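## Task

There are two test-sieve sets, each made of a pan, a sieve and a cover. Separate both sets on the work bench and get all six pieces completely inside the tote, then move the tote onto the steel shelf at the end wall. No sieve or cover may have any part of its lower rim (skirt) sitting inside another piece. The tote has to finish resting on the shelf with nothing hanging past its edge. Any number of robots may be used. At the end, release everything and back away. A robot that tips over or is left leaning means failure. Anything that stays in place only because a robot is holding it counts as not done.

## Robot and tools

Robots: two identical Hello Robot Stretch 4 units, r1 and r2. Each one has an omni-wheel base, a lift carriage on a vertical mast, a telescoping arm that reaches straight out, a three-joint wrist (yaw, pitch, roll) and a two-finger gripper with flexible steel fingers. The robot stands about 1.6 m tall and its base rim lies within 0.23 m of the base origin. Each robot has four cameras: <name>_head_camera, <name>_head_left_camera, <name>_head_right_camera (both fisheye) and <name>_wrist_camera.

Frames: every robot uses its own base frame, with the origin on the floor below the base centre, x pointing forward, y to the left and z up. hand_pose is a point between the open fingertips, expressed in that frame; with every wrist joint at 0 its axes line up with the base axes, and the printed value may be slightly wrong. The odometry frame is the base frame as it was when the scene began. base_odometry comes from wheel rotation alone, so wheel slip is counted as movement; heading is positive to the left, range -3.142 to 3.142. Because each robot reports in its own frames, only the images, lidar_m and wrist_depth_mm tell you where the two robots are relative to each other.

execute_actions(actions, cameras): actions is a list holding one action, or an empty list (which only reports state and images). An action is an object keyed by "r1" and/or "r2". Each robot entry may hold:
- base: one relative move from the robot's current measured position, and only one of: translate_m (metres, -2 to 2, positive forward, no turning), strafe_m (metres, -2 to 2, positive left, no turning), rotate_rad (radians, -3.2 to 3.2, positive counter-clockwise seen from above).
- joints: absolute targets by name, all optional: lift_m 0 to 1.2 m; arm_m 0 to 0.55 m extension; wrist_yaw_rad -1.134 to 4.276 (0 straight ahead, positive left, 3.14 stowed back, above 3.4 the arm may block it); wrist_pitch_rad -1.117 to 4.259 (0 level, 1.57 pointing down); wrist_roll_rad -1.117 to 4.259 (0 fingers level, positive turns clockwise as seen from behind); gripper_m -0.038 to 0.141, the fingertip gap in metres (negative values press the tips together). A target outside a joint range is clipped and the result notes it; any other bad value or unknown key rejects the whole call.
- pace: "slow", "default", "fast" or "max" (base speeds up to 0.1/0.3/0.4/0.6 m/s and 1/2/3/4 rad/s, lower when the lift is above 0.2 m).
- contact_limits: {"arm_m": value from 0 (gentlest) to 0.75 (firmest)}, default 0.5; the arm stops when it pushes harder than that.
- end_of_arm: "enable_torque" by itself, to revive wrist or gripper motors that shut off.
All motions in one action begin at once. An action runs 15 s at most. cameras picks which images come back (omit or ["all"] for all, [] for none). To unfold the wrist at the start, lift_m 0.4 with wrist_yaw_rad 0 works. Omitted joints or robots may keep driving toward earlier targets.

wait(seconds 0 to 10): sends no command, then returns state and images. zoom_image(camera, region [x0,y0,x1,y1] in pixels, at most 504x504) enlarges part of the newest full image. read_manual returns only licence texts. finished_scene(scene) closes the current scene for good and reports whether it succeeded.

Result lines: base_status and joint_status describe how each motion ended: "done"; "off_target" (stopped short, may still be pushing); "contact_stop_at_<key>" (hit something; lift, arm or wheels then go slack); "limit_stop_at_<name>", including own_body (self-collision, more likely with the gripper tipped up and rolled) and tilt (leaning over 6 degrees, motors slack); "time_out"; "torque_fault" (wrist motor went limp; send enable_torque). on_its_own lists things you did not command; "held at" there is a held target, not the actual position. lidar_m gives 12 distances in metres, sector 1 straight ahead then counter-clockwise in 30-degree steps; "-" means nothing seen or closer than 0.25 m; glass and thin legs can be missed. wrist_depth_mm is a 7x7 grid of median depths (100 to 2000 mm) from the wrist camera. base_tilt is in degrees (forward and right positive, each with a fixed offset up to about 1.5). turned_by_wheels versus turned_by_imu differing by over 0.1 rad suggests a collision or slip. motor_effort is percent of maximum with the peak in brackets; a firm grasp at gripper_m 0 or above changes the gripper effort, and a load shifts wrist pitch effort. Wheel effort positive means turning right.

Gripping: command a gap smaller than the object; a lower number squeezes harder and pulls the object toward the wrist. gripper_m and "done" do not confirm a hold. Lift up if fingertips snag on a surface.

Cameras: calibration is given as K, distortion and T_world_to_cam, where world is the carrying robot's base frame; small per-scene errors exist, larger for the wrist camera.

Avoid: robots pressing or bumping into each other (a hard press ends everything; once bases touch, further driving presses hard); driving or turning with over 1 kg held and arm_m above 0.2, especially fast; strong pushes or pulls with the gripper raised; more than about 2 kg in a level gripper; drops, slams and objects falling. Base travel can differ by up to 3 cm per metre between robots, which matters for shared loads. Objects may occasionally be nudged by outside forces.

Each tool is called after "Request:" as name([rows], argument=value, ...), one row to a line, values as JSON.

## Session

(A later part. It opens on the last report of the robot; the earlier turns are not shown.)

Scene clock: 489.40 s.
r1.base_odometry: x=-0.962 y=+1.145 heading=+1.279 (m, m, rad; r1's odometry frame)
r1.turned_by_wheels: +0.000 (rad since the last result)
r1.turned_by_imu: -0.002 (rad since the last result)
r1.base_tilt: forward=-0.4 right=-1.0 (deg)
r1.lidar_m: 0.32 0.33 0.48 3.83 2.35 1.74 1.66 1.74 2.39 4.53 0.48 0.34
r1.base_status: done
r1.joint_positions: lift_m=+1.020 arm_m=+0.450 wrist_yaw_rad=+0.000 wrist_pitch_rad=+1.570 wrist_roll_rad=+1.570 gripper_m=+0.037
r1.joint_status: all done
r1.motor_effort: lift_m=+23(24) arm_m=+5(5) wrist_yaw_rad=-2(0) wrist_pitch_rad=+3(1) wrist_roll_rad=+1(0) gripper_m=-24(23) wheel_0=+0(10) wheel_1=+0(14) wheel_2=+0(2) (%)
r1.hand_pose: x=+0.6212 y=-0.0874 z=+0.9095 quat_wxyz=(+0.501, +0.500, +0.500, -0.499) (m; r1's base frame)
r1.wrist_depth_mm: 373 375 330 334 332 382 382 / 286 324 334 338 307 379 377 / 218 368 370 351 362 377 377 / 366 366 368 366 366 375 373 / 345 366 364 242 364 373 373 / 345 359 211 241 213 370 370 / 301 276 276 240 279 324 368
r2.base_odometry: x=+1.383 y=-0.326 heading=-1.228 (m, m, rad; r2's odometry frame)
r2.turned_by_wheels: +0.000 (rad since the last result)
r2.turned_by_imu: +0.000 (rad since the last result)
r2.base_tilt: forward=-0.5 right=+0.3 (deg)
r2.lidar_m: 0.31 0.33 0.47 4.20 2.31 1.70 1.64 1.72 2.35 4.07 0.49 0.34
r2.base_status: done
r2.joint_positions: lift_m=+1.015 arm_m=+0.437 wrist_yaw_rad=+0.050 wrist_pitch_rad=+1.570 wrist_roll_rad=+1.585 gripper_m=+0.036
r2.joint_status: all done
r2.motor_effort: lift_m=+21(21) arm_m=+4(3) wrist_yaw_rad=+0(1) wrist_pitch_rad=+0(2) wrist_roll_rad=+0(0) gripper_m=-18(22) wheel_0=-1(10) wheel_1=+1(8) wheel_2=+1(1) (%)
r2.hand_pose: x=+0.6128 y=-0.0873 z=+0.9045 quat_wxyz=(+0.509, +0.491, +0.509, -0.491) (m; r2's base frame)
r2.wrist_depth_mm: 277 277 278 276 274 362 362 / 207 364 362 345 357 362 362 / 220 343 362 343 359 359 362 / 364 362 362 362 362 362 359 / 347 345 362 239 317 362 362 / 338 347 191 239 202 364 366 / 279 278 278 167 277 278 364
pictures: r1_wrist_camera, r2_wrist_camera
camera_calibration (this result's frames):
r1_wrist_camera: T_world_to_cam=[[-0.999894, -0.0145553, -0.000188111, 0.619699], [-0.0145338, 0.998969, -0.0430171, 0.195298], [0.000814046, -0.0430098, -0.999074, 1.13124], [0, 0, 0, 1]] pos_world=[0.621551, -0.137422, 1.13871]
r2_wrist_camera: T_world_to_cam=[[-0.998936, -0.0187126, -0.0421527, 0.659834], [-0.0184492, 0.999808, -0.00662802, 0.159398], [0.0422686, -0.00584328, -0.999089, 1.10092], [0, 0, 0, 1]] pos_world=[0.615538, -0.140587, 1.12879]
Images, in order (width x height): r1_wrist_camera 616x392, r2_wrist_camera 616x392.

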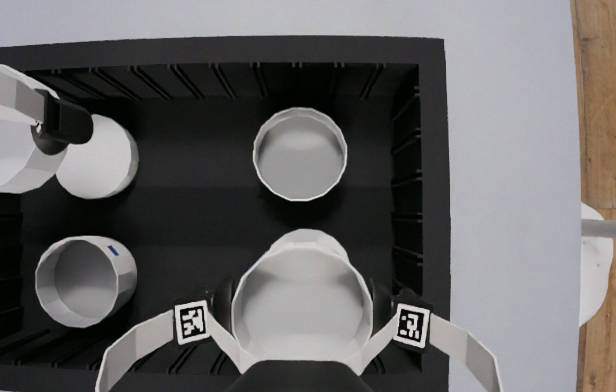

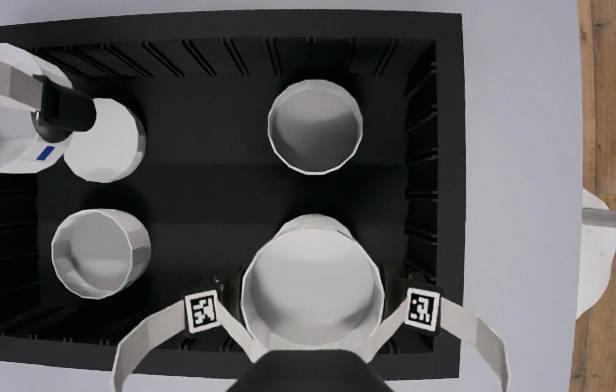

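Request:
execute_actions([
  {"r1": {"joints": {"lift_m": 0.919}}, "r2": {"joints": {"lift_m": 0.916}}},
], cameras=["r1_wrist_camera", "r2_wrist_camera"])

Scene clock: 506.57 s.
r1.base_odometry: x=-0.962 y=+1.145 heading=+1.279 (m, m, rad; r1's odometry frame)
r1.turned_by_wheels: +0.000 (rad since the last result)
r1.turned_by_imu: -0.001 (rad since the last result)
r1.base_tilt: forward=-0.3 right=-1.0 (deg)
r1.lidar_m: 0.32 0.35 0.49 3.81 2.34 1.74 1.67 1.75 2.39 4.51 0.47 0.33
r1.base_status: not commanded
r1.joint_positions: lift_m=+0.919 arm_m=+0.450 wrist_yaw_rad=+0.000 wrist_pitch_rad=+1.570 wrist_roll_rad=+1.570 gripper_m=+0.037
r1.joint_status: all done
r1.motor_effort: lift_m=+19(20) arm_m=+6(5) wrist_yaw_rad=-1(1) wrist_pitch_rad=+2(2) wrist_roll_rad=+0(1) gripper_m=-25(25) wheel_0=+0(0) wheel_1=+0(0) wheel_2=+0(0) (%)
r1.hand_pose: x=+0.6212 y=-0.0874 z=+0.8089 quat_wxyz=(+0.501, +0.500, +0.500, -0.499) (m; r1's base frame)
r1.wrist_depth_mm: 231 229 236 239 236 191 279 / 268 271 271 255 272 197 277 / 213 268 270 252 271 186 274 / 265 267 267 267 270 186 273 / 264 266 266 243 267 185 273 / 245 264 211 241 213 183 271 / 262 263 263 241 253 181 268
r2.base_odometry: x=+1.383 y=-0.326 heading=-1.228 (m, m, rad; r2's odometry frame)
r2.turned_by_wheels: +0.000 (rad since the last result)
r2.turned_by_imu: -0.001 (rad since the last result)
r2.base_tilt: forward=-0.5 right=+0.4 (deg)
r2.lidar_m: 0.32 0.33 0.48 4.21 2.35 1.71 1.63 1.73 2.38 4.08 0.46 0.35
r2.base_status: not commanded
r2.joint_positions: lift_m=+0.916 arm_m=+0.437 wrist_yaw_rad=+0.050 wrist_pitch_rad=+1.570 wrist_roll_rad=+1.585 gripper_m=+0.036
r2.joint_status: all done
r2.motor_effort: lift_m=+14(19) arm_m=+4(4) wrist_yaw_rad=+1(1) wrist_pitch_rad=+0(1) wrist_roll_rad=+0(0) gripper_m=-22(17) wheel_0=-1(1) wheel_1=+1(1) wheel_2=+1(1) (%)
r2.hand_pose: x=+0.6128 y=-0.0873 z=+0.8060 quat_wxyz=(+0.509, +0.491, +0.509, -0.491) (m; r2's base frame)
r2.wrist_depth_mm: 259 259 262 244 258 193 263 / 208 265 265 245 263 195 264 / 221 265 266 245 262 197 265 / 265 266 265 264 263 198 265 / 248 265 264 239 264 196 264 / 249 266 191 238 203 178 265 / 256 236 257 167 256 178 265
pictures: r1_wrist_camera, r2_wrist_camera
camera_calibration (this result's frames):
r1_wrist_camera: T_world_to_cam=[[-0.999894, -0.0145554, -0.000188111, 0.619685], [-0.0145338, 0.998969, -0.0430171, 0.190968], [0.000814049, -0.0430098, -0.999074, 1.03068], [0, 0, 0, 1]] pos_world=[0.621555, -0.137422, 1.03806]
r2_wrist_camera: T_world_to_cam=[[-0.998936, -0.0187128, -0.0421528, 0.655689], [-0.0184494, 0.999808, -0.00662802, 0.158745], [0.0422687, -0.00584327, -0.999089, 1.00256], [0, 0, 0, 1]] pos_world=[0.615543, -0.140587, 1.03034]
Images, in order (width x height): r1_wrist_camera 616x392, r2_wrist_camera 616x392.

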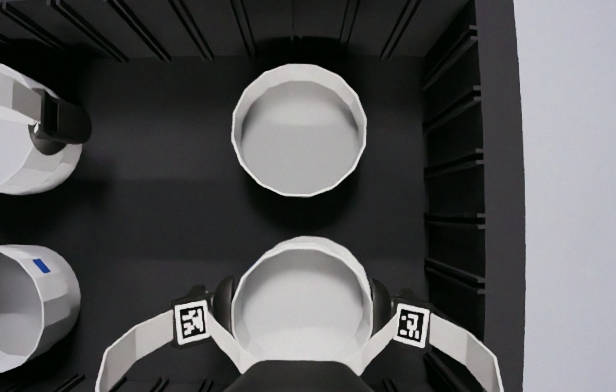

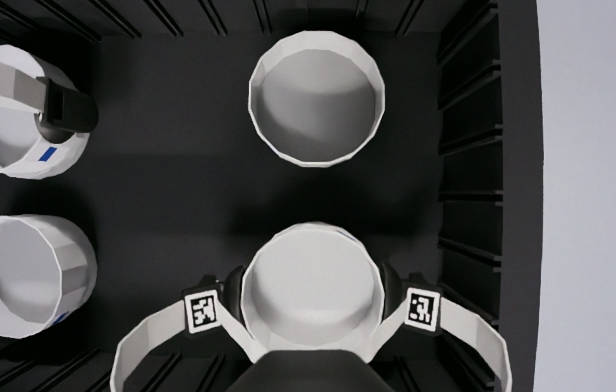

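Request:
execute_actions([
  {"r1": {"joints": {"gripper_m": 0.088, "lift_m": 0.922}}, "r2": {"joints": {"gripper_m": 0.088, "lift_m": 0.919}}},
], cameras=["r1_wrist_camera", "r2_wrist_camera"])

Scene clock: 512.43 s.
r1.base_odometry: x=-0.962 y=+1.145 heading=+1.279 (m, m, rad; r1's odometry frame)
r1.turned_by_wheels: +0.000 (rad since the last result)
r1.turned_by_imu: -0.001 (rad since the last result)
r1.base_tilt: forward=-0.3 right=-1.0 (deg)
r1.lidar_m: 0.31 0.35 0.48 3.82 2.32 1.72 1.66 1.72 2.40 4.52 0.45 0.34
r1.base_status: not commanded
r1.joint_positions: lift_m=+0.922 arm_m=+0.450 wrist_yaw_rad=+0.000 wrist_pitch_rad=+1.570 wrist_roll_rad=+1.570 gripper_m=+0.088
r1.joint_status: all done
r1.motor_effort: lift_m=+20(24) arm_m=+5(5) wrist_yaw_rad=-1(0) wrist_pitch_rad=+1(1) wrist_roll_rad=+1(1) gripper_m=-3(23) wheel_0=+0(0) wheel_1=+0(0) wheel_2=+0(0) (%)
r1.hand_pose: x=+0.6211 y=-0.0874 z=+0.8118 quat_wxyz=(+0.500, +0.500, +0.500, -0.500) (m; r1's base frame)
r1.wrist_depth_mm: 230 229 236 238 238 193 282 / 268 273 273 256 276 197 281 / 218 271 271 255 274 198 278 / 270 270 270 271 273 200 277 / 267 268 270 246 271 187 276 / 248 267 213 245 212 186 273 / 265 265 266 146 267 185 273
r2.base_odometry: x=+1.383 y=-0.326 heading=-1.228 (m, m, rad; r2's odometry frame)
r2.turned_by_wheels: +0.000 (rad since the last result)
r2.turned_by_imu: -0.001 (rad since the last result)
r2.base_tilt: forward=-0.4 right=+0.3 (deg)
r2.lidar_m: 0.31 0.34 0.47 4.21 2.32 1.72 1.63 1.73 2.33 4.07 0.46 0.35
r2.base_status: not commanded
r2.joint_positions: lift_m=+0.919 arm_m=+0.437 wrist_yaw_rad=+0.050 wrist_pitch_rad=+1.570 wrist_roll_rad=+1.585 gripper_m=+0.088
r2.joint_status: all done
r2.motor_effort: lift_m=+19(24) arm_m=+4(4) wrist_yaw_rad=+1(1) wrist_pitch_rad=-2(5) wrist_roll_rad=+0(0) gripper_m=+1(18) wheel_0=-1(1) wheel_1=+1(1) wheel_2=+1(1) (%)
r2.hand_pose: x=+0.6127 y=-0.0873 z=+0.8087 quat_wxyz=(+0.509, +0.491, +0.509, -0.491) (m; r2's base frame)
r2.wrist_depth_mm: 262 258 263 244 260 193 266 / 200 270 267 249 265 194 267 / 230 268 266 248 265 197 268 / 271 267 267 266 265 198 267 / 250 267 266 243 266 196 267 / 251 268 196 243 197 181 268 / 259 241 268 124 263 181 268
pictures: r1_wrist_camera, r2_wrist_camera
camera_calibration (this result's frames):
r1_wrist_camera: T_world_to_cam=[[-0.999895, -0.0144821, 0.000304767, 0.619146], [-0.0144818, 0.99897, -0.04301, 0.191054], [0.000318423, -0.0430099, -0.999075, 1.03391], [0, 0, 0, 1]] pos_world=[0.621519, -0.137422, 1.04098]
r2_wrist_camera: T_world_to_cam=[[-0.998957, -0.0187139, -0.0416464, 0.655261], [-0.0184528, 0.999808, -0.00664406, 0.158783], [0.0417627, -0.00586863, -0.99911, 1.00554], [0, 0, 0, 1]] pos_world=[0.615513, -0.140588, 1.03299]
Images, in order (width x height): r1_wrist_camera 616x392, r2_wrist_camera 616x392.

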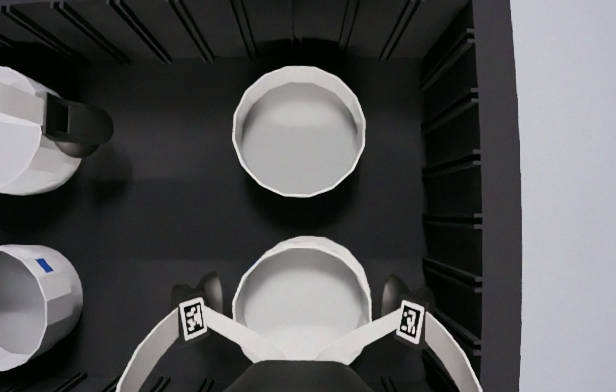

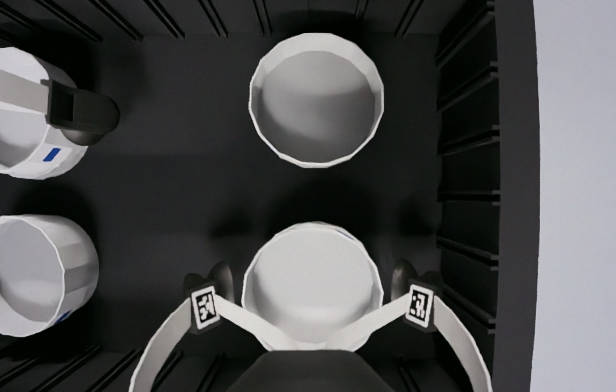

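Request:
execute_actions([
  {"r1": {"joints": {"lift_m": 1.0}, "pace": "fast"}, "r2": {"joints": {"lift_m": 0.995}, "pace": "fast"}},
], cameras=["r1_wrist_camera", "r2_wrist_camera"])

Request:
execute_actions([
  {"r1": {"base": {"strafe_m": -0.256}, "joints": {"arm_m": 0.0, "gripper_m": 0.045, "wrist_yaw_rad": 0.7}, "pace": "max"}, "r2": {"joints": {"arm_m": 0.0, "gripper_m": 0.045, "wrist_yaw_rad": -0.15}, "pace": "max"}},
], cameras=["r1_head_camera", "r2_head_camera"])

Scene clock: 558.93 s.
r1.base_odometry: x=-0.962 y=+1.145 heading=+1.279 (m, m, rad; r1's odometry frame)
r1.turned_by_wheels: +0.000 (rad since the last result)
r1.turned_by_imu: -0.001 (rad since the last result)
r1.base_tilt: forward=-0.3 right=-1.0 (deg)
r1.lidar_m: 0.32 0.35 0.47 3.81 2.33 1.75 1.67 1.74 2.39 4.52 0.46 0.35
r1.base_status: not commanded
r1.joint_positions: lift_m=+1.000 arm_m=+0.450 wrist_yaw_rad=+0.000 wrist_pitch_rad=+1.570 wrist_roll_rad=+1.570 gripper_m=+0.088
r1.joint_status: all done
r1.motor_effort: lift_m=+23(25) arm_m=+5(5) wrist_yaw_rad=-1(2) wrist_pitch_rad=+1(1) wrist_roll_rad=+2(1) gripper_m=-2(2) wheel_0=+0(0) wheel_1=+0(0) wheel_2=+0(0) (%)
r1.hand_pose: x=+0.6211 y=-0.0874 z=+0.8896 quat_wxyz=(+0.500, +0.500, +0.500, -0.500) (m; r1's base frame)
r1.wrist_depth_mm: 266 266 266 267 270 362 362 / 281 325 332 317 309 357 359 / 227 349 351 334 353 353 357 / 345 345 347 347 349 353 353 / 325 343 345 324 347 351 353 / 324 342 214 322 213 351 351 / 301 279 294 146 279 347 347
r2.base_odometry: x=+1.383 y=-0.326 heading=-1.228 (m, m, rad; r2's odometry frame)
r2.turned_by_wheels: +0.000 (rad since the last result)
r2.turned_by_imu: -0.001 (rad since the last result)
r2.base_tilt: forward=-0.4 right=+0.4 (deg)
r2.lidar_m: 0.31 0.34 0.46 4.21 2.34 1.68 1.63 1.71 2.36 4.07 0.48 0.33
r2.base_status: not commanded
r2.joint_positions: lift_m=+0.995 arm_m=+0.437 wrist_yaw_rad=+0.050 wrist_pitch_rad=+1.570 wrist_roll_rad=+1.585 gripper_m=+0.088
r2.joint_status: all done
r2.motor_effort: lift_m=+21(24) arm_m=+4(4) wrist_yaw_rad=+1(1) wrist_pitch_rad=-1(2) wrist_roll_rad=-1(0) gripper_m=-3(3) wheel_0=-2(1) wheel_1=+1(1) wheel_2=+1(1) (%)
r2.hand_pose: x=+0.6127 y=-0.0873 z=+0.8844 quat_wxyz=(+0.509, +0.491, +0.509, -0.491) (m; r2's base frame)
r2.wrist_depth_mm: 264 259 264 266 264 343 342 / 200 343 343 325 342 343 343 / 296 332 340 324 340 342 342 / 345 343 345 343 342 345 343 / 327 327 345 317 343 345 343 / 329 347 195 317 198 343 345 / 260 259 268 125 273 301 343
pictures: r1_wrist_camera, r2_wrist_camera
camera_calibration (this result's frames):
r1_wrist_camera: T_world_to_cam=[[-0.999895, -0.0144823, 0.000228601, 0.619216], [-0.0144787, 0.99897, -0.0430111, 0.194397], [0.000394535, -0.0430099, -0.999075, 1.11155], [0, 0, 0, 1]] pos_world=[0.621527, -0.137422, 1.11874]
r2_wrist_camera: T_world_to_cam=[[-0.998954, -0.0187134, -0.0417266, 0.658512], [-0.018452, 0.999808, -0.00664151, 0.159283], [0.0418429, -0.00586463, -0.999107, 1.0812], [0, 0, 0, 1]] pos_world=[0.615522, -0.140588, 1.10877]
Images, in order (width x height): r1_wrist_camera 616x392, r2_wrist_camera 616x392.

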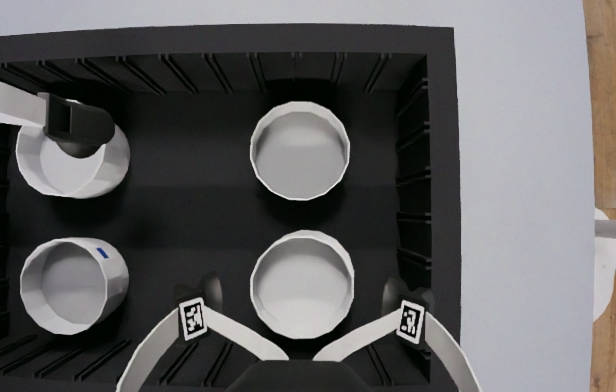

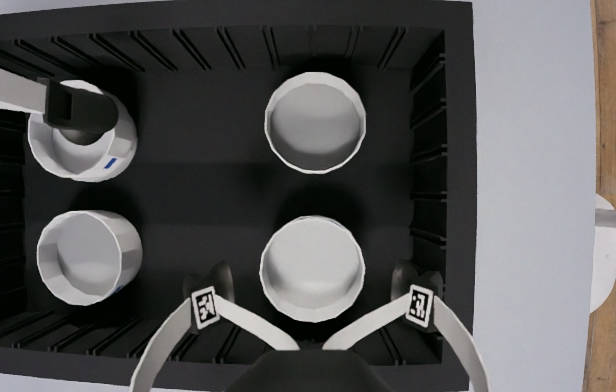

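Scene clock: 560.93 s.
r1.base_odometry: x=-0.717 y=+1.072 heading=+1.279 (m, m, rad; r1's odometry frame)
r1.turned_by_wheels: +0.000 (rad since the last result)
r1.turned_by_imu: -0.001 (rad since the last result)
r1.base_tilt: forward=-0.4 right=-1.0 (deg)
r1.lidar_m: 0.33 0.33 0.47 4.06 2.33 1.75 1.67 1.76 2.39 4.25 0.47 0.34
r1.base_status: done
r1.joint_positions: lift_m=+1.000 arm_m=+0.002 wrist_yaw_rad=+0.700 wrist_pitch_rad=+1.570 wrist_roll_rad=+1.570 gripper_m=+0.045
r1.joint_status: all done
r1.motor_effort: lift_m=+23(23) arm_m=-5(7) wrist_yaw_rad=+1(4) wrist_pitch_rad=+2(2) wrist_roll_rad=+0(1) gripper_m=-5(4) wheel_0=+1(8) wheel_1=+0(9) wheel_2=+0(2) (%)
r1.hand_pose: x=+0.2289 y=-0.0668 z=+0.8896 quat_wxyz=(+0.641, +0.298, +0.641, -0.298) (m; r1's base frame)
r1.wrist_depth_mm: 355 355 357 357 1078 1118 1118 / 353 353 355 355 1118 1118 1118 / 351 353 353 1118 1118 1098 1118 / 349 349 353 1098 1098 1098 1098 / 345 347 1078 917 891 1098 1098 / 347 1060 208 878 213 1098 1078 / 345 1078 1078 150 891 564 1078
r2.base_odometry: x=+1.383 y=-0.326 heading=-1.228 (m, m, rad; r2's odometry frame)
r2.turned_by_wheels: +0.000 (rad since the last result)
r2.turned_by_imu: -0.001 (rad since the last result)
r2.base_tilt: forward=-0.4 right=+0.3 (deg)
r2.lidar_m: 0.31 0.33 0.46 4.20 2.30 1.71 1.63 1.72 2.37 4.08 0.44 0.35
r2.base_status: not commanded
r2.joint_positions: lift_m=+0.995 arm_m=+0.001 wrist_yaw_rad=-0.150 wrist_pitch_rad=+1.570 wrist_roll_rad=+1.585 gripper_m=+0.045
r2.joint_status: all done
r2.motor_effort: lift_m=+21(21) arm_m=-4(3) wrist_yaw_rad=+2(5) wrist_pitch_rad=-3(0) wrist_roll_rad=+0(0) gripper_m=-1(4) wheel_0=-1(1) wheel_1=+1(1) wheel_2=+1(1) (%)
r2.hand_pose: x=+0.1587 y=-0.0865 z=+0.8844 quat_wxyz=(+0.457, +0.540, +0.457, -0.539) (m; r2's base frame)
r2.wrist_depth_mm: 349 1098 1098 1098 1118 1098 1098 / 349 1118 1098 1118 1118 1098 1098 / 349 1118 1078 1138 1098 1118 1118 / 349 1118 1098 1118 904 549 324 / 349 373 1118 891 891 1098 1138 / 349 349 195 1118 194 1118 1118 / 349 349 1118 122 1098 1098 1118
pictures: r1_head_camera, r2_head_camera
Images, in order (width x height): r1_head_camera 420x560, r2_head_camera 420x560.

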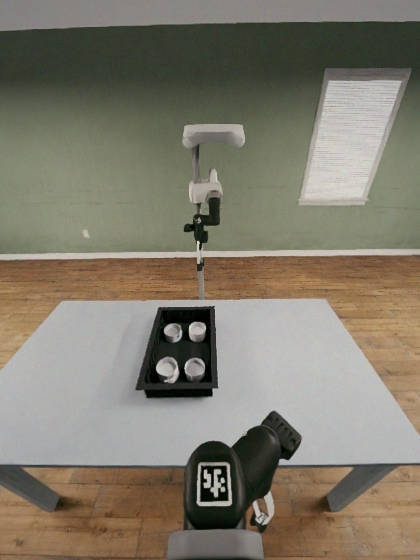

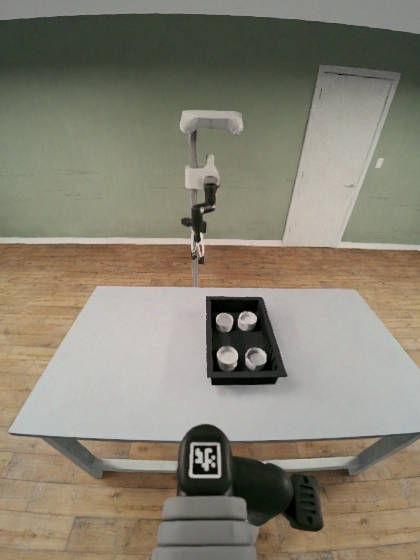

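Request:
execute_actions([
  {"r1": {"joints": {"wrist_pitch_rad": 0.0, "lift_m": 0.677}, "pace": "fast"}, "r2": {"joints": {"wrist_pitch_rad": 0.0, "lift_m": 0.675}, "pace": "fast"}},
], cameras=["r1_wrist_camera", "r2_wrist_camera", "r1_head_camera", "r2_head_camera"])

Scene clock: 570.87 s.
r1.base_odometry: x=-0.717 y=+1.072 heading=+1.279 (m, m, rad; r1's odometry frame)
r1.turned_by_wheels: +0.000 (rad since the last result)
r1.turned_by_imu: -0.001 (rad since the last result)
r1.base_tilt: forward=-0.3 right=-1.0 (deg)
r1.lidar_m: 0.32 0.34 0.47 4.05 2.34 1.75 1.67 1.74 2.38 4.26 0.47 0.35
r1.base_status: not commanded
r1.joint_positions: lift_m=+0.677 arm_m=+0.002 wrist_yaw_rad=+0.700 wrist_pitch_rad=+0.003 wrist_roll_rad=+1.570 gripper_m=+0.045
r1.joint_status: all done
r1.motor_effort: lift_m=+19(18) arm_m=-5(5) wrist_yaw_rad=+1(1) wrist_pitch_rad=-5(10) wrist_roll_rad=-1(1) gripper_m=-4(4) wheel_0=+1(1) wheel_1=+1(0) wheel_2=+0(0) (%)
r1.hand_pose: x=+0.4494 y=+0.1190 z=+0.8547 quat_wxyz=(+0.665, +0.664, +0.243, +0.242) (m; r1's base frame)
r1.wrist_depth_mm: - - - 319 266 186 - / - - - 232 224 188 - / - - - 255 246 188 141 / - - - 283 272 188 141 / - - - 320 297 187 143 / - - 208 1008 213 185 - / - - - 150 314 169 -
r2.base_odometry: x=+1.383 y=-0.326 heading=-1.228 (m, m, rad; r2's odometry frame)
r2.turned_by_wheels: +0.000 (rad since the last result)
r2.turned_by_imu: -0.001 (rad since the last result)
r2.base_tilt: forward=-0.4 right=+0.3 (deg)
r2.lidar_m: 0.31 0.31 0.46 4.21 2.35 1.72 1.60 1.72 2.36 4.05 0.45 0.35
r2.base_status: not commanded
r2.joint_positions: lift_m=+0.675 arm_m=+0.001 wrist_yaw_rad=-0.150 wrist_pitch_rad=+0.003 wrist_roll_rad=+1.585 gripper_m=+0.045
r2.joint_status: all done
r2.motor_effort: lift_m=+14(16) arm_m=-4(4) wrist_yaw_rad=+1(2) wrist_pitch_rad=-9(14) wrist_roll_rad=+0(1) gripper_m=-6(4) wheel_0=-1(1) wheel_1=+1(1) wheel_2=+1(1) (%)
r2.hand_pose: x=+0.4438 y=-0.1296 z=+0.8527 quat_wxyz=(+0.700, +0.710, -0.052, -0.054) (m; r2's base frame)
r2.wrist_depth_mm: - - - - 373 180 - / - - - - 382 184 - / - - - - 320 186 - / - - - - 310 187 - / - - - - 303 188 - / - 1336 193 297 193 186 - / - - - 122 290 159 -
pictures: r1_head_camera, r1_wrist_camera, r2_head_camera, r2_wrist_camera
camera_calibration (this result's frames):
r1_wrist_camera: T_world_to_cam=[[0.0066063, -0.0129834, -0.999894, 0.852766], [-0.610584, 0.791822, -0.0143157, 0.252253], [0.791924, 0.610614, -0.00269642, -0.199401], [0, 0, 0, 1]] pos_world=[0.306299, -0.0669112, 0.855749]
r2_wrist_camera: T_world_to_cam=[[0.0427574, 0.0253804, -0.998763, 0.847146], [0.156043, 0.987239, 0.0317678, 0.0863747], [0.986824, -0.157208, 0.0382514, -0.267254], [0, 0, 0, 1]] pos_world=[0.214033, -0.148788, 0.853577]
Images, in order (width x height): r1_head_camera 420x560, r1_wrist_camera 616x392, r2_head_camera 420x560, r2_wrist_camera 616x392.

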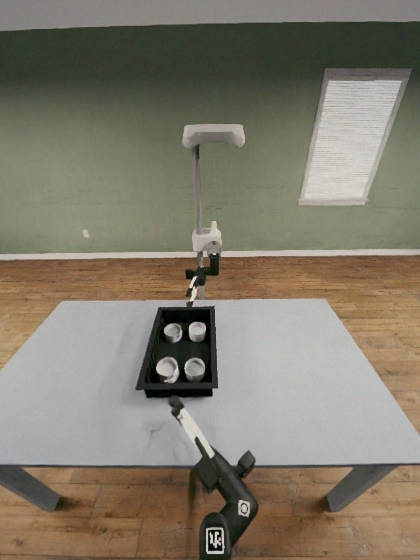

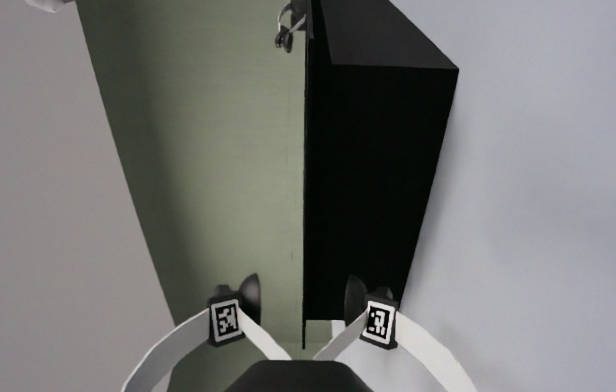

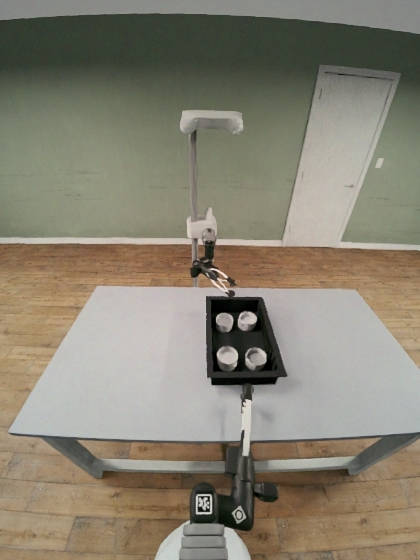

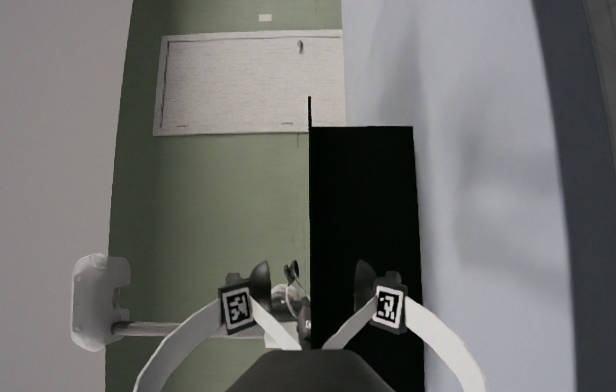

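Request:
execute_actions([
  {"r1": {"base": {"strafe_m": 0.008}, "joints": {"arm_m": 0.053}, "contact_limits": {"arm_m": 0.2}}, "r2": {"base": {"strafe_m": -0.008}, "joints": {"arm_m": 0.052}, "contact_limits": {"arm_m": 0.2}}},
], cameras=["r1_wrist_camera", "r2_wrist_camera", "r1_head_camera", "r2_head_camera"])

Scene clock: 604.73 s.
r1.base_odometry: x=-0.725 y=+1.074 heading=+1.279 (m, m, rad; r1's odometry frame)
r1.turned_by_wheels: +0.000 (rad since the last result)
r1.turned_by_imu: -0.001 (rad since the last result)
r1.base_tilt: forward=-0.3 right=-1.0 (deg)
r1.lidar_m: 0.33 0.33 0.49 4.05 2.34 1.76 1.67 1.74 2.40 4.27 0.45 0.33
r1.base_status: done
r1.joint_positions: lift_m=+0.677 arm_m=+0.052 wrist_yaw_rad=+0.700 wrist_pitch_rad=+0.002 wrist_roll_rad=+1.570 gripper_m=+0.045
r1.joint_status: all done
r1.motor_effort: lift_m=+18(18) arm_m=+6(5) wrist_yaw_rad=-1(0) wrist_pitch_rad=-5(5) wrist_roll_rad=+2(0) gripper_m=-5(5) wheel_0=-1(5) wheel_1=+2(9) wheel_2=+0(0) (%)
r1.contact_limits: arm_m 0.2
r1.hand_pose: x=+0.4999 y=+0.1190 z=+0.8547 quat_wxyz=(+0.665, +0.664, +0.243, +0.242) (m; r1's base frame)
r1.wrist_depth_mm: - - - 285 250 185 - / - - - 196 178 175 - / - - - 197 189 181 140 / - - - 219 210 187 140 / - - - 247 236 186 143 / - - 208 282 213 184 - / - - - 150 303 168 -
r2.base_odometry: x=+1.376 y=-0.328 heading=-1.228 (m, m, rad; r2's odometry frame)
r2.turned_by_wheels: +0.000 (rad since the last result)
r2.turned_by_imu: -0.001 (rad since the last result)
r2.base_tilt: forward=-0.4 right=+0.4 (deg)
r2.lidar_m: 0.31 0.30 0.47 4.22 2.32 1.72 1.63 1.72 2.37 4.04 0.45 0.37
r2.base_status: done
r2.joint_positions: lift_m=+0.675 arm_m=+0.051 wrist_yaw_rad=-0.150 wrist_pitch_rad=+0.003 wrist_roll_rad=+1.585 gripper_m=+0.045
r2.joint_status: all done
r2.motor_effort: lift_m=+15(14) arm_m=+4(5) wrist_yaw_rad=+1(1) wrist_pitch_rad=-7(9) wrist_roll_rad=+0(0) gripper_m=-5(3) wheel_0=+1(5) wheel_1=+0(2) wheel_2=+0(3) (%)
r2.contact_limits: arm_m 0.2
r2.hand_pose: x=+0.4943 y=-0.1295 z=+0.8527 quat_wxyz=(+0.700, +0.710, -0.052, -0.054) (m; r2's base frame)
r2.wrist_depth_mm: - - - - 368 179 - / - - - - 377 183 - / - - - 272 267 186 - / - - - - 262 187 - / - - - - 255 187 - / 1921 - 193 250 193 185 - / - - - 122 242 158 -
pictures: r1_head_camera, r1_wrist_camera, r2_head_camera, r2_wrist_camera
camera_calibration (this result's frames):
r1_wrist_camera: T_world_to_cam=[[0.00673893, -0.0128721, -0.999894, 0.852403], [-0.610631, 0.791786, -0.0143085, 0.283115], [0.791887, 0.610663, -0.00252431, -0.239562], [0, 0, 0, 1]] pos_world=[0.35684, -0.0669031, 0.855759]
r2_wrist_camera: T_world_to_cam=[[0.0429199, 0.0253563, -0.998757, 0.844946], [0.15602, 0.987243, 0.0317687, 0.0785024], [0.986821, -0.157189, 0.0384163, -0.317207], [0, 0, 0, 1]] pos_world=[0.264514, -0.148787, 0.853587]
Images, in order (width x height): r1_head_camera 420x560, r1_wrist_camera 616x392, r2_head_camera 420x560, r2_wrist_camera 616x392.

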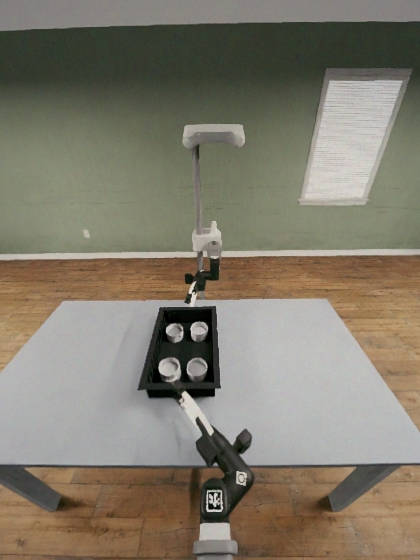

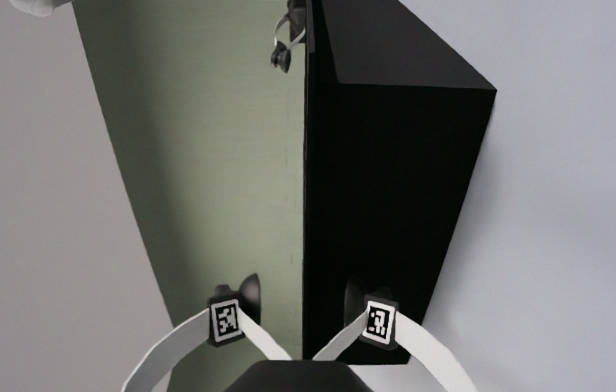

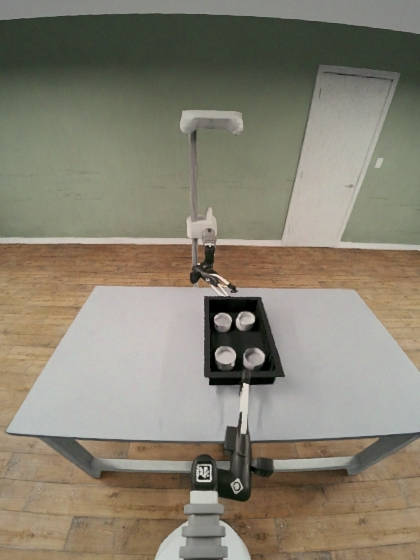

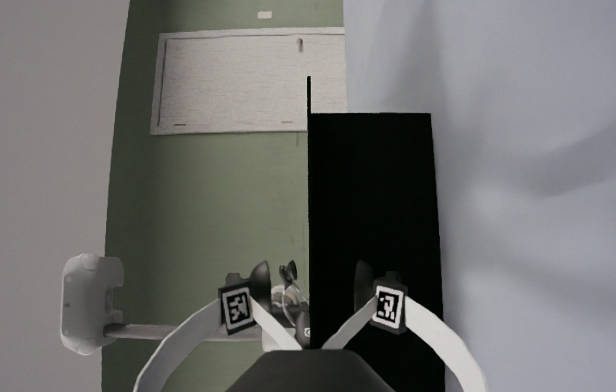

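Request:
execute_actions([
  {"r1": {"joints": {"arm_m": 0.055, "gripper_m": -0.005}, "contact_limits": {"arm_m": 0.2}}, "r2": {"joints": {"arm_m": 0.055, "gripper_m": -0.005}, "contact_limits": {"arm_m": 0.2}}},
], cameras=["r1_wrist_camera", "r2_wrist_camera"])

Scene clock: 625.00 s.
r1.base_odometry: x=-0.725 y=+1.074 heading=+1.279 (m, m, rad; r1's odometry frame)
r1.turned_by_wheels: +0.000 (rad since the last result)
r1.turned_by_imu: -0.001 (rad since the last result)
r1.base_tilt: forward=-0.3 right=-1.0 (deg)
r1.lidar_m: 0.30 0.33 0.49 4.05 2.33 1.73 1.67 1.74 2.40 4.27 0.45 0.34
r1.base_status: not commanded
r1.joint_positions: lift_m=+0.677 arm_m=+0.054 wrist_yaw_rad=+0.700 wrist_pitch_rad=+0.003 wrist_roll_rad=+1.570 gripper_m=-0.005
r1.joint_status: all done
r1.motor_effort: lift_m=+19(19) arm_m=+5(5) wrist_yaw_rad=-1(1) wrist_pitch_rad=-8(9) wrist_roll_rad=+0(0) gripper_m=-10(9) wheel_0=-1(1) wheel_1=+2(2) wheel_2=+0(0) (%)
r1.contact_limits: arm_m 0.2
r1.hand_pose: x=+0.5021 y=+0.1190 z=+0.8544 quat_wxyz=(+0.665, +0.664, +0.244, +0.241) (m; r1's base frame)
r1.wrist_depth_mm: - - - 282 248 183 - / - - - 194 176 173 - / - - - 195 187 180 143 / - - - 216 207 185 139 / - - - 243 232 185 - / - - - 203 254 182 - / - - 182 183 177 168 -
r2.base_odometry: x=+1.376 y=-0.328 heading=-1.228 (m, m, rad; r2's odometry frame)
r2.turned_by_wheels: +0.000 (rad since the last result)
r2.turned_by_imu: -0.001 (rad since the last result)
r2.base_tilt: forward=-0.4 right=+0.3 (deg)
r2.lidar_m: 0.30 0.33 0.46 4.22 2.34 1.71 1.62 1.72 2.34 4.05 0.49 0.37
r2.base_status: not commanded
r2.joint_positions: lift_m=+0.675 arm_m=+0.054 wrist_yaw_rad=-0.149 wrist_pitch_rad=+0.002 wrist_roll_rad=+1.585 gripper_m=-0.005
r2.joint_status: all done
r2.motor_effort: lift_m=+15(14) arm_m=+4(3) wrist_yaw_rad=-1(1) wrist_pitch_rad=-7(8) wrist_roll_rad=+0(0) gripper_m=-7(8) wheel_0=+1(1) wheel_1=+0(0) wheel_2=+1(0) (%)
r2.contact_limits: arm_m 0.2
r2.hand_pose: x=+0.4975 y=-0.1294 z=+0.8530 quat_wxyz=(+0.700, +0.710, -0.052, -0.053) (m; r2's base frame)
r2.wrist_depth_mm: - - - - 375 180 - / - - - - 379 184 - / - - - - 265 187 - / - - - - 257 188 - / - - - - 252 189 - / 1983 - - 195 186 187 - / - - - 128 236 159 -
pictures: r1_wrist_camera, r2_wrist_camera
camera_calibration (this result's frames):
r1_wrist_camera: T_world_to_cam=[[0.00593904, -0.013546, -0.999891, 0.852564], [-0.610704, 0.791729, -0.0143533, 0.284475], [0.791837, 0.610722, -0.00357049, -0.240348], [0, 0, 0, 1]] pos_world=[0.358983, -0.0668924, 0.855696]
r2_wrist_camera: T_world_to_cam=[[0.0436202, 0.0252746, -0.998728, 0.844629], [0.155402, 0.98734, 0.0317737, 0.0781473], [0.986888, -0.156591, 0.0391402, -0.320938], [0, 0, 0, 1]] pos_world=[0.267743, -0.148762, 0.853634]
Images, in order (width x height): r1_wrist_camera 616x392, r2_wrist_camera 616x392.

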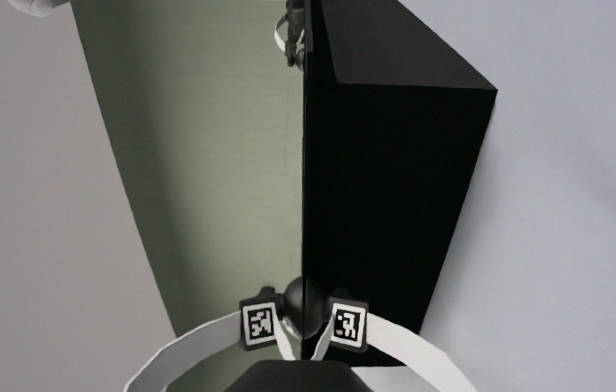

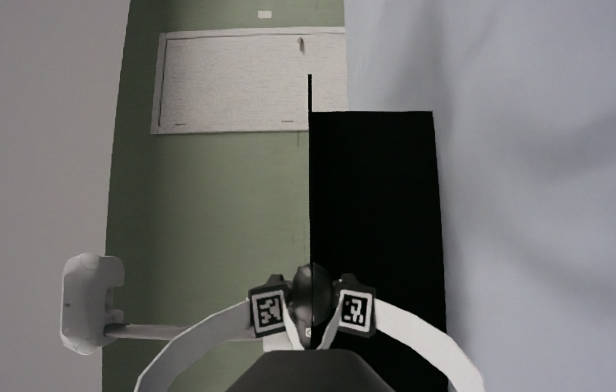

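Request:
execute_actions([
  {"r1": {"base": {"strafe_m": 0.004}, "joints": {"arm_m": 0.061, "gripper_m": -0.038}, "pace": "slow"}, "r2": {"joints": {"arm_m": 0.063, "gripper_m": -0.038}, "pace": "slow"}},
], cameras=["r1_wrist_camera", "r2_wrist_camera"])

Scene clock: 632.60 s.
r1.base_odometry: x=-0.728 y=+1.075 heading=+1.280 (m, m, rad; r1's odometry frame)
r1.turned_by_wheels: +0.001 (rad since the last result)
r1.turned_by_imu: +0.000 (rad since the last result)
r1.base_tilt: forward=-0.3 right=-1.0 (deg)
r1.lidar_m: 0.33 0.34 0.47 4.04 2.34 1.73 1.67 1.75 2.39 4.27 0.46 0.34
r1.base_status: done
r1.joint_positions: lift_m=+0.677 arm_m=+0.060 wrist_yaw_rad=+0.702 wrist_pitch_rad=+0.003 wrist_roll_rad=+1.570 gripper_m=-0.037
r1.joint_status: all done
r1.motor_effort: lift_m=+18(18) arm_m=+6(11) wrist_yaw_rad=-8(14) wrist_pitch_rad=-7(7) wrist_roll_rad=-1(1) gripper_m=-22(21) wheel_0=+0(7) wheel_1=+6(7) wheel_2=+0(0) (%)
r1.hand_pose: x=+0.5076 y=+0.1196 z=+0.8544 quat_wxyz=(+0.665, +0.663, +0.244, +0.242) (m; r1's base frame)
r1.wrist_depth_mm: - - - 260 229 183 - / - - - 181 170 167 - / - - - 187 180 173 - / - - - 208 200 186 139 / - - - 235 224 184 - / - - - 202 244 182 - / - - - 181 260 156 -
r2.base_odometry: x=+1.376 y=-0.328 heading=-1.229 (m, m, rad; r2's odometry frame)
r2.turned_by_wheels: +0.000 (rad since the last result)
r2.turned_by_imu: -0.001 (rad since the last result)
r2.base_tilt: forward=-0.5 right=+0.2 (deg)
r2.lidar_m: 0.32 0.34 0.47 4.22 2.35 1.71 1.63 1.69 2.36 4.05 0.47 0.37
r2.base_status: not commanded
r2.joint_positions: lift_m=+0.675 arm_m=+0.062 wrist_yaw_rad=-0.152 wrist_pitch_rad=+0.001 wrist_roll_rad=+1.585 gripper_m=-0.037
r2.joint_status: all done
r2.motor_effort: lift_m=+14(14) arm_m=+5(10) wrist_yaw_rad=+7(17) wrist_pitch_rad=-4(5) wrist_roll_rad=+0(0) gripper_m=-15(16) wheel_0=+1(1) wheel_1=+0(0) wheel_2=-2(2) (%)
r2.hand_pose: x=+0.5050 y=-0.1301 z=+0.8531 quat_wxyz=(+0.700, +0.710, -0.054, -0.054) (m; r2's base frame)
r2.wrist_depth_mm: - - - - 373 181 - / - - - - 384 184 - / - - - - 257 186 - / - - - - 251 188 - / - - - - 245 189 - / - - 181 200 181 186 - / - - - 128 232 148 -
pictures: r1_wrist_camera, r2_wrist_camera
camera_calibration (this result's frames):
r1_wrist_camera: T_world_to_cam=[[0.00596775, -0.0135336, -0.999891, 0.852523], [-0.612373, 0.790439, -0.0143536, 0.28839], [0.790547, 0.612391, -0.00357048, -0.244627], [0, 0, 0, 1]] pos_world=[0.364904, -0.0666098, 0.855696]
r2_wrist_camera: T_world_to_cam=[[0.0441786, 0.0250874, -0.998709, 0.844143], [0.157907, 0.986943, 0.0317769, 0.0763516], [0.986465, -0.159107, 0.0396403, -0.328947], [0, 0, 0, 1]] pos_world=[0.275145, -0.14887, 0.853666]
Images, in order (width x height): r1_wrist_camera 616x392, r2_wrist_camera 616x392.

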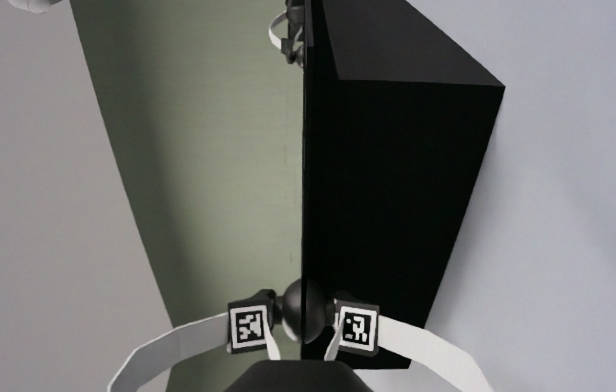

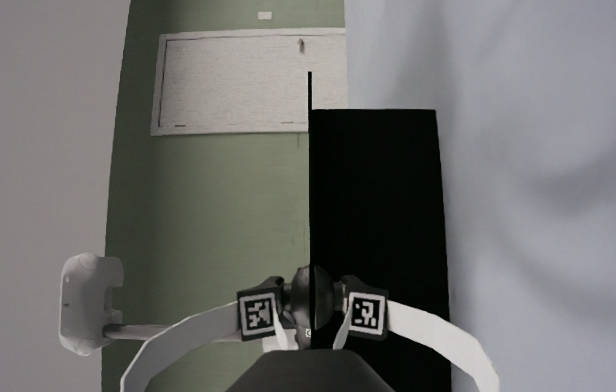

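Request:
execute_actions([
  {"r1": {"joints": {"lift_m": 0.727}, "pace": "slow"}, "r2": {"joints": {"lift_m": 0.726}, "pace": "slow"}},
], cameras=["r1_wrist_camera", "r2_wrist_camera", "r1_head_left_camera", "r2_head_right_camera"])

Scene clock: 641.37 s.
r1.base_odometry: x=-0.728 y=+1.075 heading=+1.279 (m, m, rad; r1's odometry frame)
r1.turned_by_wheels: +0.000 (rad since the last result)
r1.turned_by_imu: -0.001 (rad since the last result)
r1.base_tilt: forward=-0.4 right=-1.0 (deg)
r1.lidar_m: 0.32 0.33 0.47 4.06 2.34 1.72 1.67 1.73 2.42 4.28 0.47 0.34
r1.base_status: not commanded
r1.joint_positions: lift_m=+0.727 arm_m=+0.060 wrist_yaw_rad=+0.701 wrist_pitch_rad=+0.008 wrist_roll_rad=+1.570 gripper_m=-0.037
r1.joint_status: all done
r1.motor_effort: lift_m=+26(24) arm_m=+6(6) wrist_yaw_rad=-3(8) wrist_pitch_rad=-22(23) wrist_roll_rad=-1(0) gripper_m=-22(23) wheel_0=+0(0) wheel_1=+6(6) wheel_2=+0(0) (%)
r1.hand_pose: x=+0.5078 y=+0.1191 z=+0.9024 quat_wxyz=(+0.665, +0.663, +0.245, +0.240) (m; r1's base frame)
r1.wrist_depth_mm: - - - 504 229 257 - / - - - 549 170 173 204 / - - - 574 180 184 204 / - - - 484 200 229 204 / - - - 236 224 258 204 / - - - 204 243 274 202 / - - - 254 235 224 -
r2.base_odometry: x=+1.376 y=-0.328 heading=-1.228 (m, m, rad; r2's odometry frame)
r2.turned_by_wheels: +0.000 (rad since the last result)
r2.turned_by_imu: -0.001 (rad since the last result)
r2.base_tilt: forward=-0.4 right=+0.4 (deg)
r2.lidar_m: 0.29 0.32 0.46 4.22 2.34 1.71 1.64 1.71 2.35 4.07 0.45 0.35
r2.base_status: not commanded
r2.joint_positions: lift_m=+0.726 arm_m=+0.062 wrist_yaw_rad=-0.150 wrist_pitch_rad=+0.009 wrist_roll_rad=+1.585 gripper_m=-0.037
r2.joint_status: all done
r2.on_its_own: wrist_pitch_rad is at rest, and its effort (-27) is outside its rest range (-23 to +23)
r2.motor_effort: lift_m=+23(23) arm_m=+5(5) wrist_yaw_rad=+2(6) wrist_pitch_rad=-27(27) wrist_roll_rad=+0(0) gripper_m=-16(20) wheel_0=+1(1) wheel_1=+0(0) wheel_2=+0(2) (%)
r2.hand_pose: x=+0.5052 y=-0.1296 z=+0.9012 quat_wxyz=(+0.700, +0.710, -0.050, -0.056) (m; r2's base frame)
r2.wrist_depth_mm: - - - - 554 273 - / - - - - 559 278 206 / - - - - 258 282 209 / - - - - 252 265 211 / - - - - 246 265 211 / 1983 1308 182 199 182 263 208 / - - - 127 232 226 -
pictures: r1_head_left_camera, r1_wrist_camera, r2_head_right_camera, r2_wrist_camera
camera_calibration (this result's frames):
r1_wrist_camera: T_world_to_cam=[[0.0021946, -0.0167059, -0.999858, 0.902766], [-0.611156, 0.791376, -0.0145639, 0.289054], [0.791507, 0.611102, -0.00847315, -0.240295], [0, 0, 0, 1]] pos_world=[0.364871, -0.0668246, 0.904811]
r2_wrist_camera: T_world_to_cam=[[0.0368436, 0.0262648, -0.998976, 0.896274], [0.156514, 0.987166, 0.0317267, 0.0751132], [0.986988, -0.157522, 0.0322599, -0.324464], [0, 0, 0, 1]] pos_world=[0.275464, -0.1488, 0.903441]
Images, in order (width x height): r1_head_left_camera 420x672, r1_wrist_camera 616x392, r2_head_right_camera 420x672, r2_wrist_camera 616x392.

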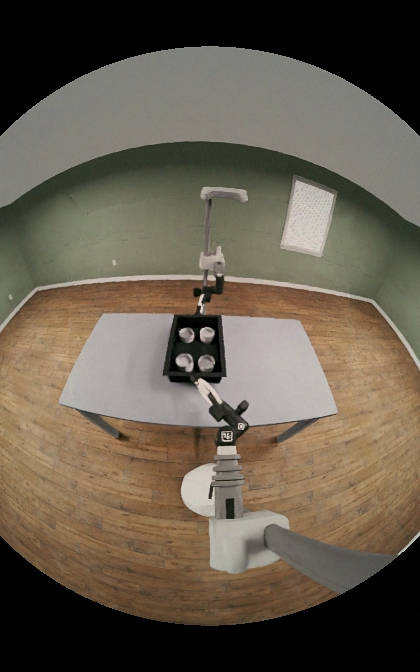

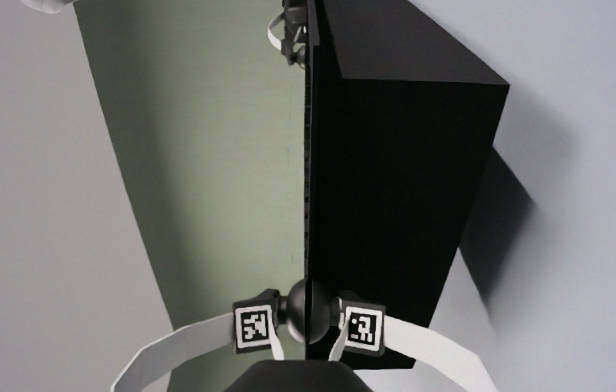

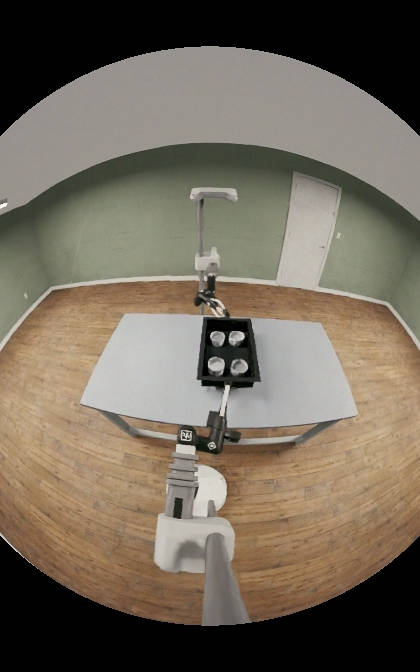

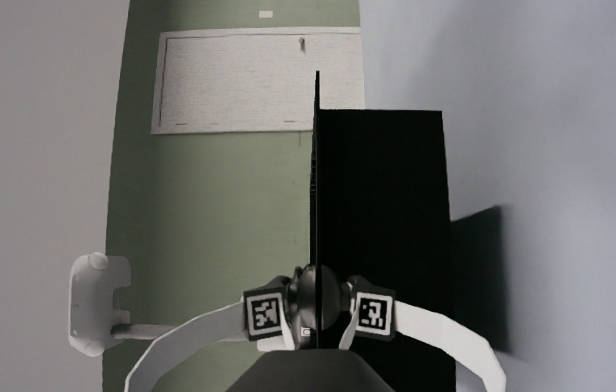

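Request:
execute_actions([
  {"r1": {"base": {"strafe_m": 1.4}, "pace": "fast"}, "r2": {"base": {"strafe_m": -1.4}, "pace": "fast"}},
], cameras=["r1_wrist_camera", "r2_wrist_camera", "r1_head_left_camera", "r2_head_right_camera"])

Scene clock: 653.87 s.
r1.base_odometry: x=-2.069 y=+1.477 heading=+1.279 (m, m, rad; r1's odometry frame)
r1.turned_by_wheels: +0.000 (rad since the last result)
r1.turned_by_imu: -0.001 (rad since the last result)
r1.base_tilt: forward=-0.3 right=-1.0 (deg)
r1.lidar_m: 0.52 0.55 2.75 2.67 2.34 1.70 1.64 1.74 2.41 1.37 0.64 0.77
r1.base_status: done
r1.joint_positions: lift_m=+0.727 arm_m=+0.060 wrist_yaw_rad=+0.698 wrist_pitch_rad=+0.008 wrist_roll_rad=+1.570 gripper_m=-0.037
r1.joint_status: not commanded
r1.motor_effort: lift_m=+26(26) arm_m=+4(5) wrist_yaw_rad=+4(6) wrist_pitch_rad=-22(22) wrist_roll_rad=-1(0) gripper_m=-23(24) wheel_0=+1(11) wheel_1=-1(12) wheel_2=+0(5) (%)
r1.hand_pose: x=+0.5083 y=+0.1185 z=+0.9024 quat_wxyz=(+0.666, +0.663, +0.245, +0.239) (m; r1's base frame)
r1.wrist_depth_mm: - - - 508 227 1661 1098 / - - - 549 170 173 1255 / - - - 580 181 189 1229 / - - - 480 201 1464 1255 / - - - 236 226 1661 1229 / - - - 204 244 1756 1229 / - - - 248 291 1430 1255
r2.base_odometry: x=+0.057 y=-0.799 heading=-1.228 (m, m, rad; r2's odometry frame)
r2.turned_by_wheels: +0.000 (rad since the last result)
r2.turned_by_imu: +0.005 (rad since the last result)
r2.base_tilt: forward=-0.4 right=+0.3 (deg)
r2.lidar_m: 0.47 0.72 0.60 1.31 2.33 1.71 1.65 1.73 2.39 2.67 2.74 0.51
r2.base_status: done
r2.joint_positions: lift_m=+0.726 arm_m=+0.062 wrist_yaw_rad=-0.148 wrist_pitch_rad=+0.009 wrist_roll_rad=+1.585 gripper_m=-0.037
r2.joint_status: not commanded
r2.on_its_own: wrist_pitch_rad is at rest, and its effort (-26) is outside its rest range (-23 to +23)
r2.motor_effort: lift_m=+23(24) arm_m=+3(4) wrist_yaw_rad=-4(6) wrist_pitch_rad=-26(26) wrist_roll_rad=+0(1) gripper_m=-15(19) wheel_0=+0(11) wheel_1=-1(13) wheel_2=+3(1) (%)
r2.hand_pose: x=+0.5058 y=-0.1290 z=+0.9013 quat_wxyz=(+0.700, +0.710, -0.050, -0.055) (m; r2's base frame)
r2.wrist_depth_mm: - - - - - 1808 1281 / - - - - - 1863 1308 / - - - - 257 1863 1308 / - - - - 249 1756 1308 / - - - 634 245 1708 1008 / 1983 1255 182 198 182 1229 1008 / - - - 128 234 233 1042
pictures: r1_head_left_camera, r1_wrist_camera, r2_head_right_camera, r2_wrist_camera
camera_calibration (this result's frames):
r1_wrist_camera: T_world_to_cam=[[0.00215704, -0.0167108, -0.999858, 0.902781], [-0.609379, 0.792746, -0.0145639, 0.288791], [0.792877, 0.609323, -0.00847322, -0.240803], [0, 0, 0, 1]] pos_world=[0.364963, -0.0671251, 0.904818]
r2_wrist_camera: T_world_to_cam=[[0.0367872, 0.0263707, -0.998975, 0.896369], [0.154272, 0.987518, 0.0317493, 0.0755752], [0.987343, -0.155282, 0.0322597, -0.324788], [0, 0, 0, 1]] pos_world=[0.276043, -0.148703, 0.903529]
Images, in order (width x height): r1_head_left_camera 420x672, r1_wrist_camera 616x392, r2_head_right_camera 420x672, r2_wrist_camera 616x392.

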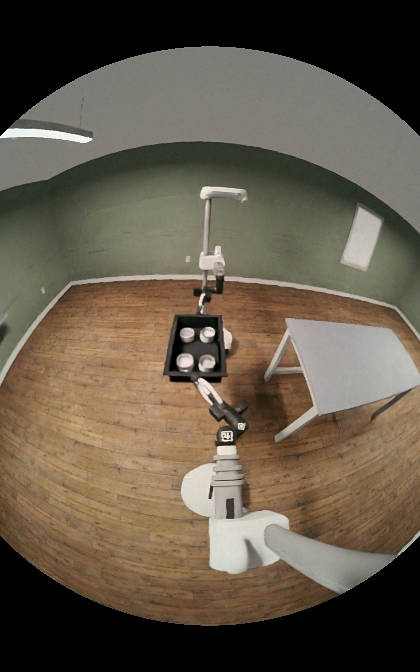

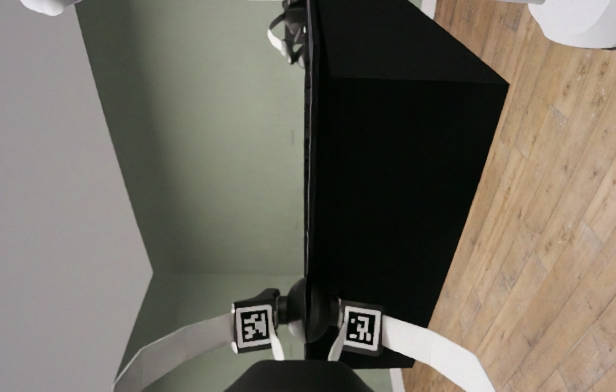

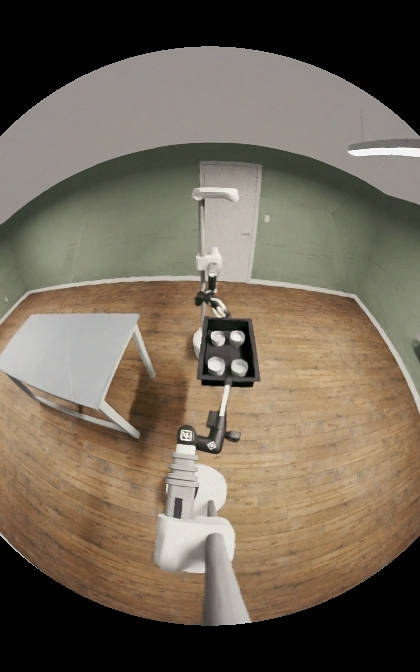

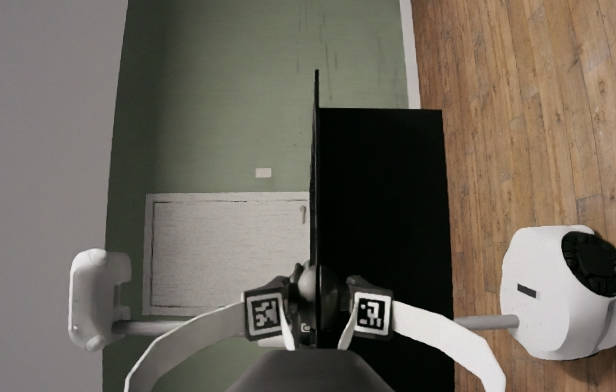

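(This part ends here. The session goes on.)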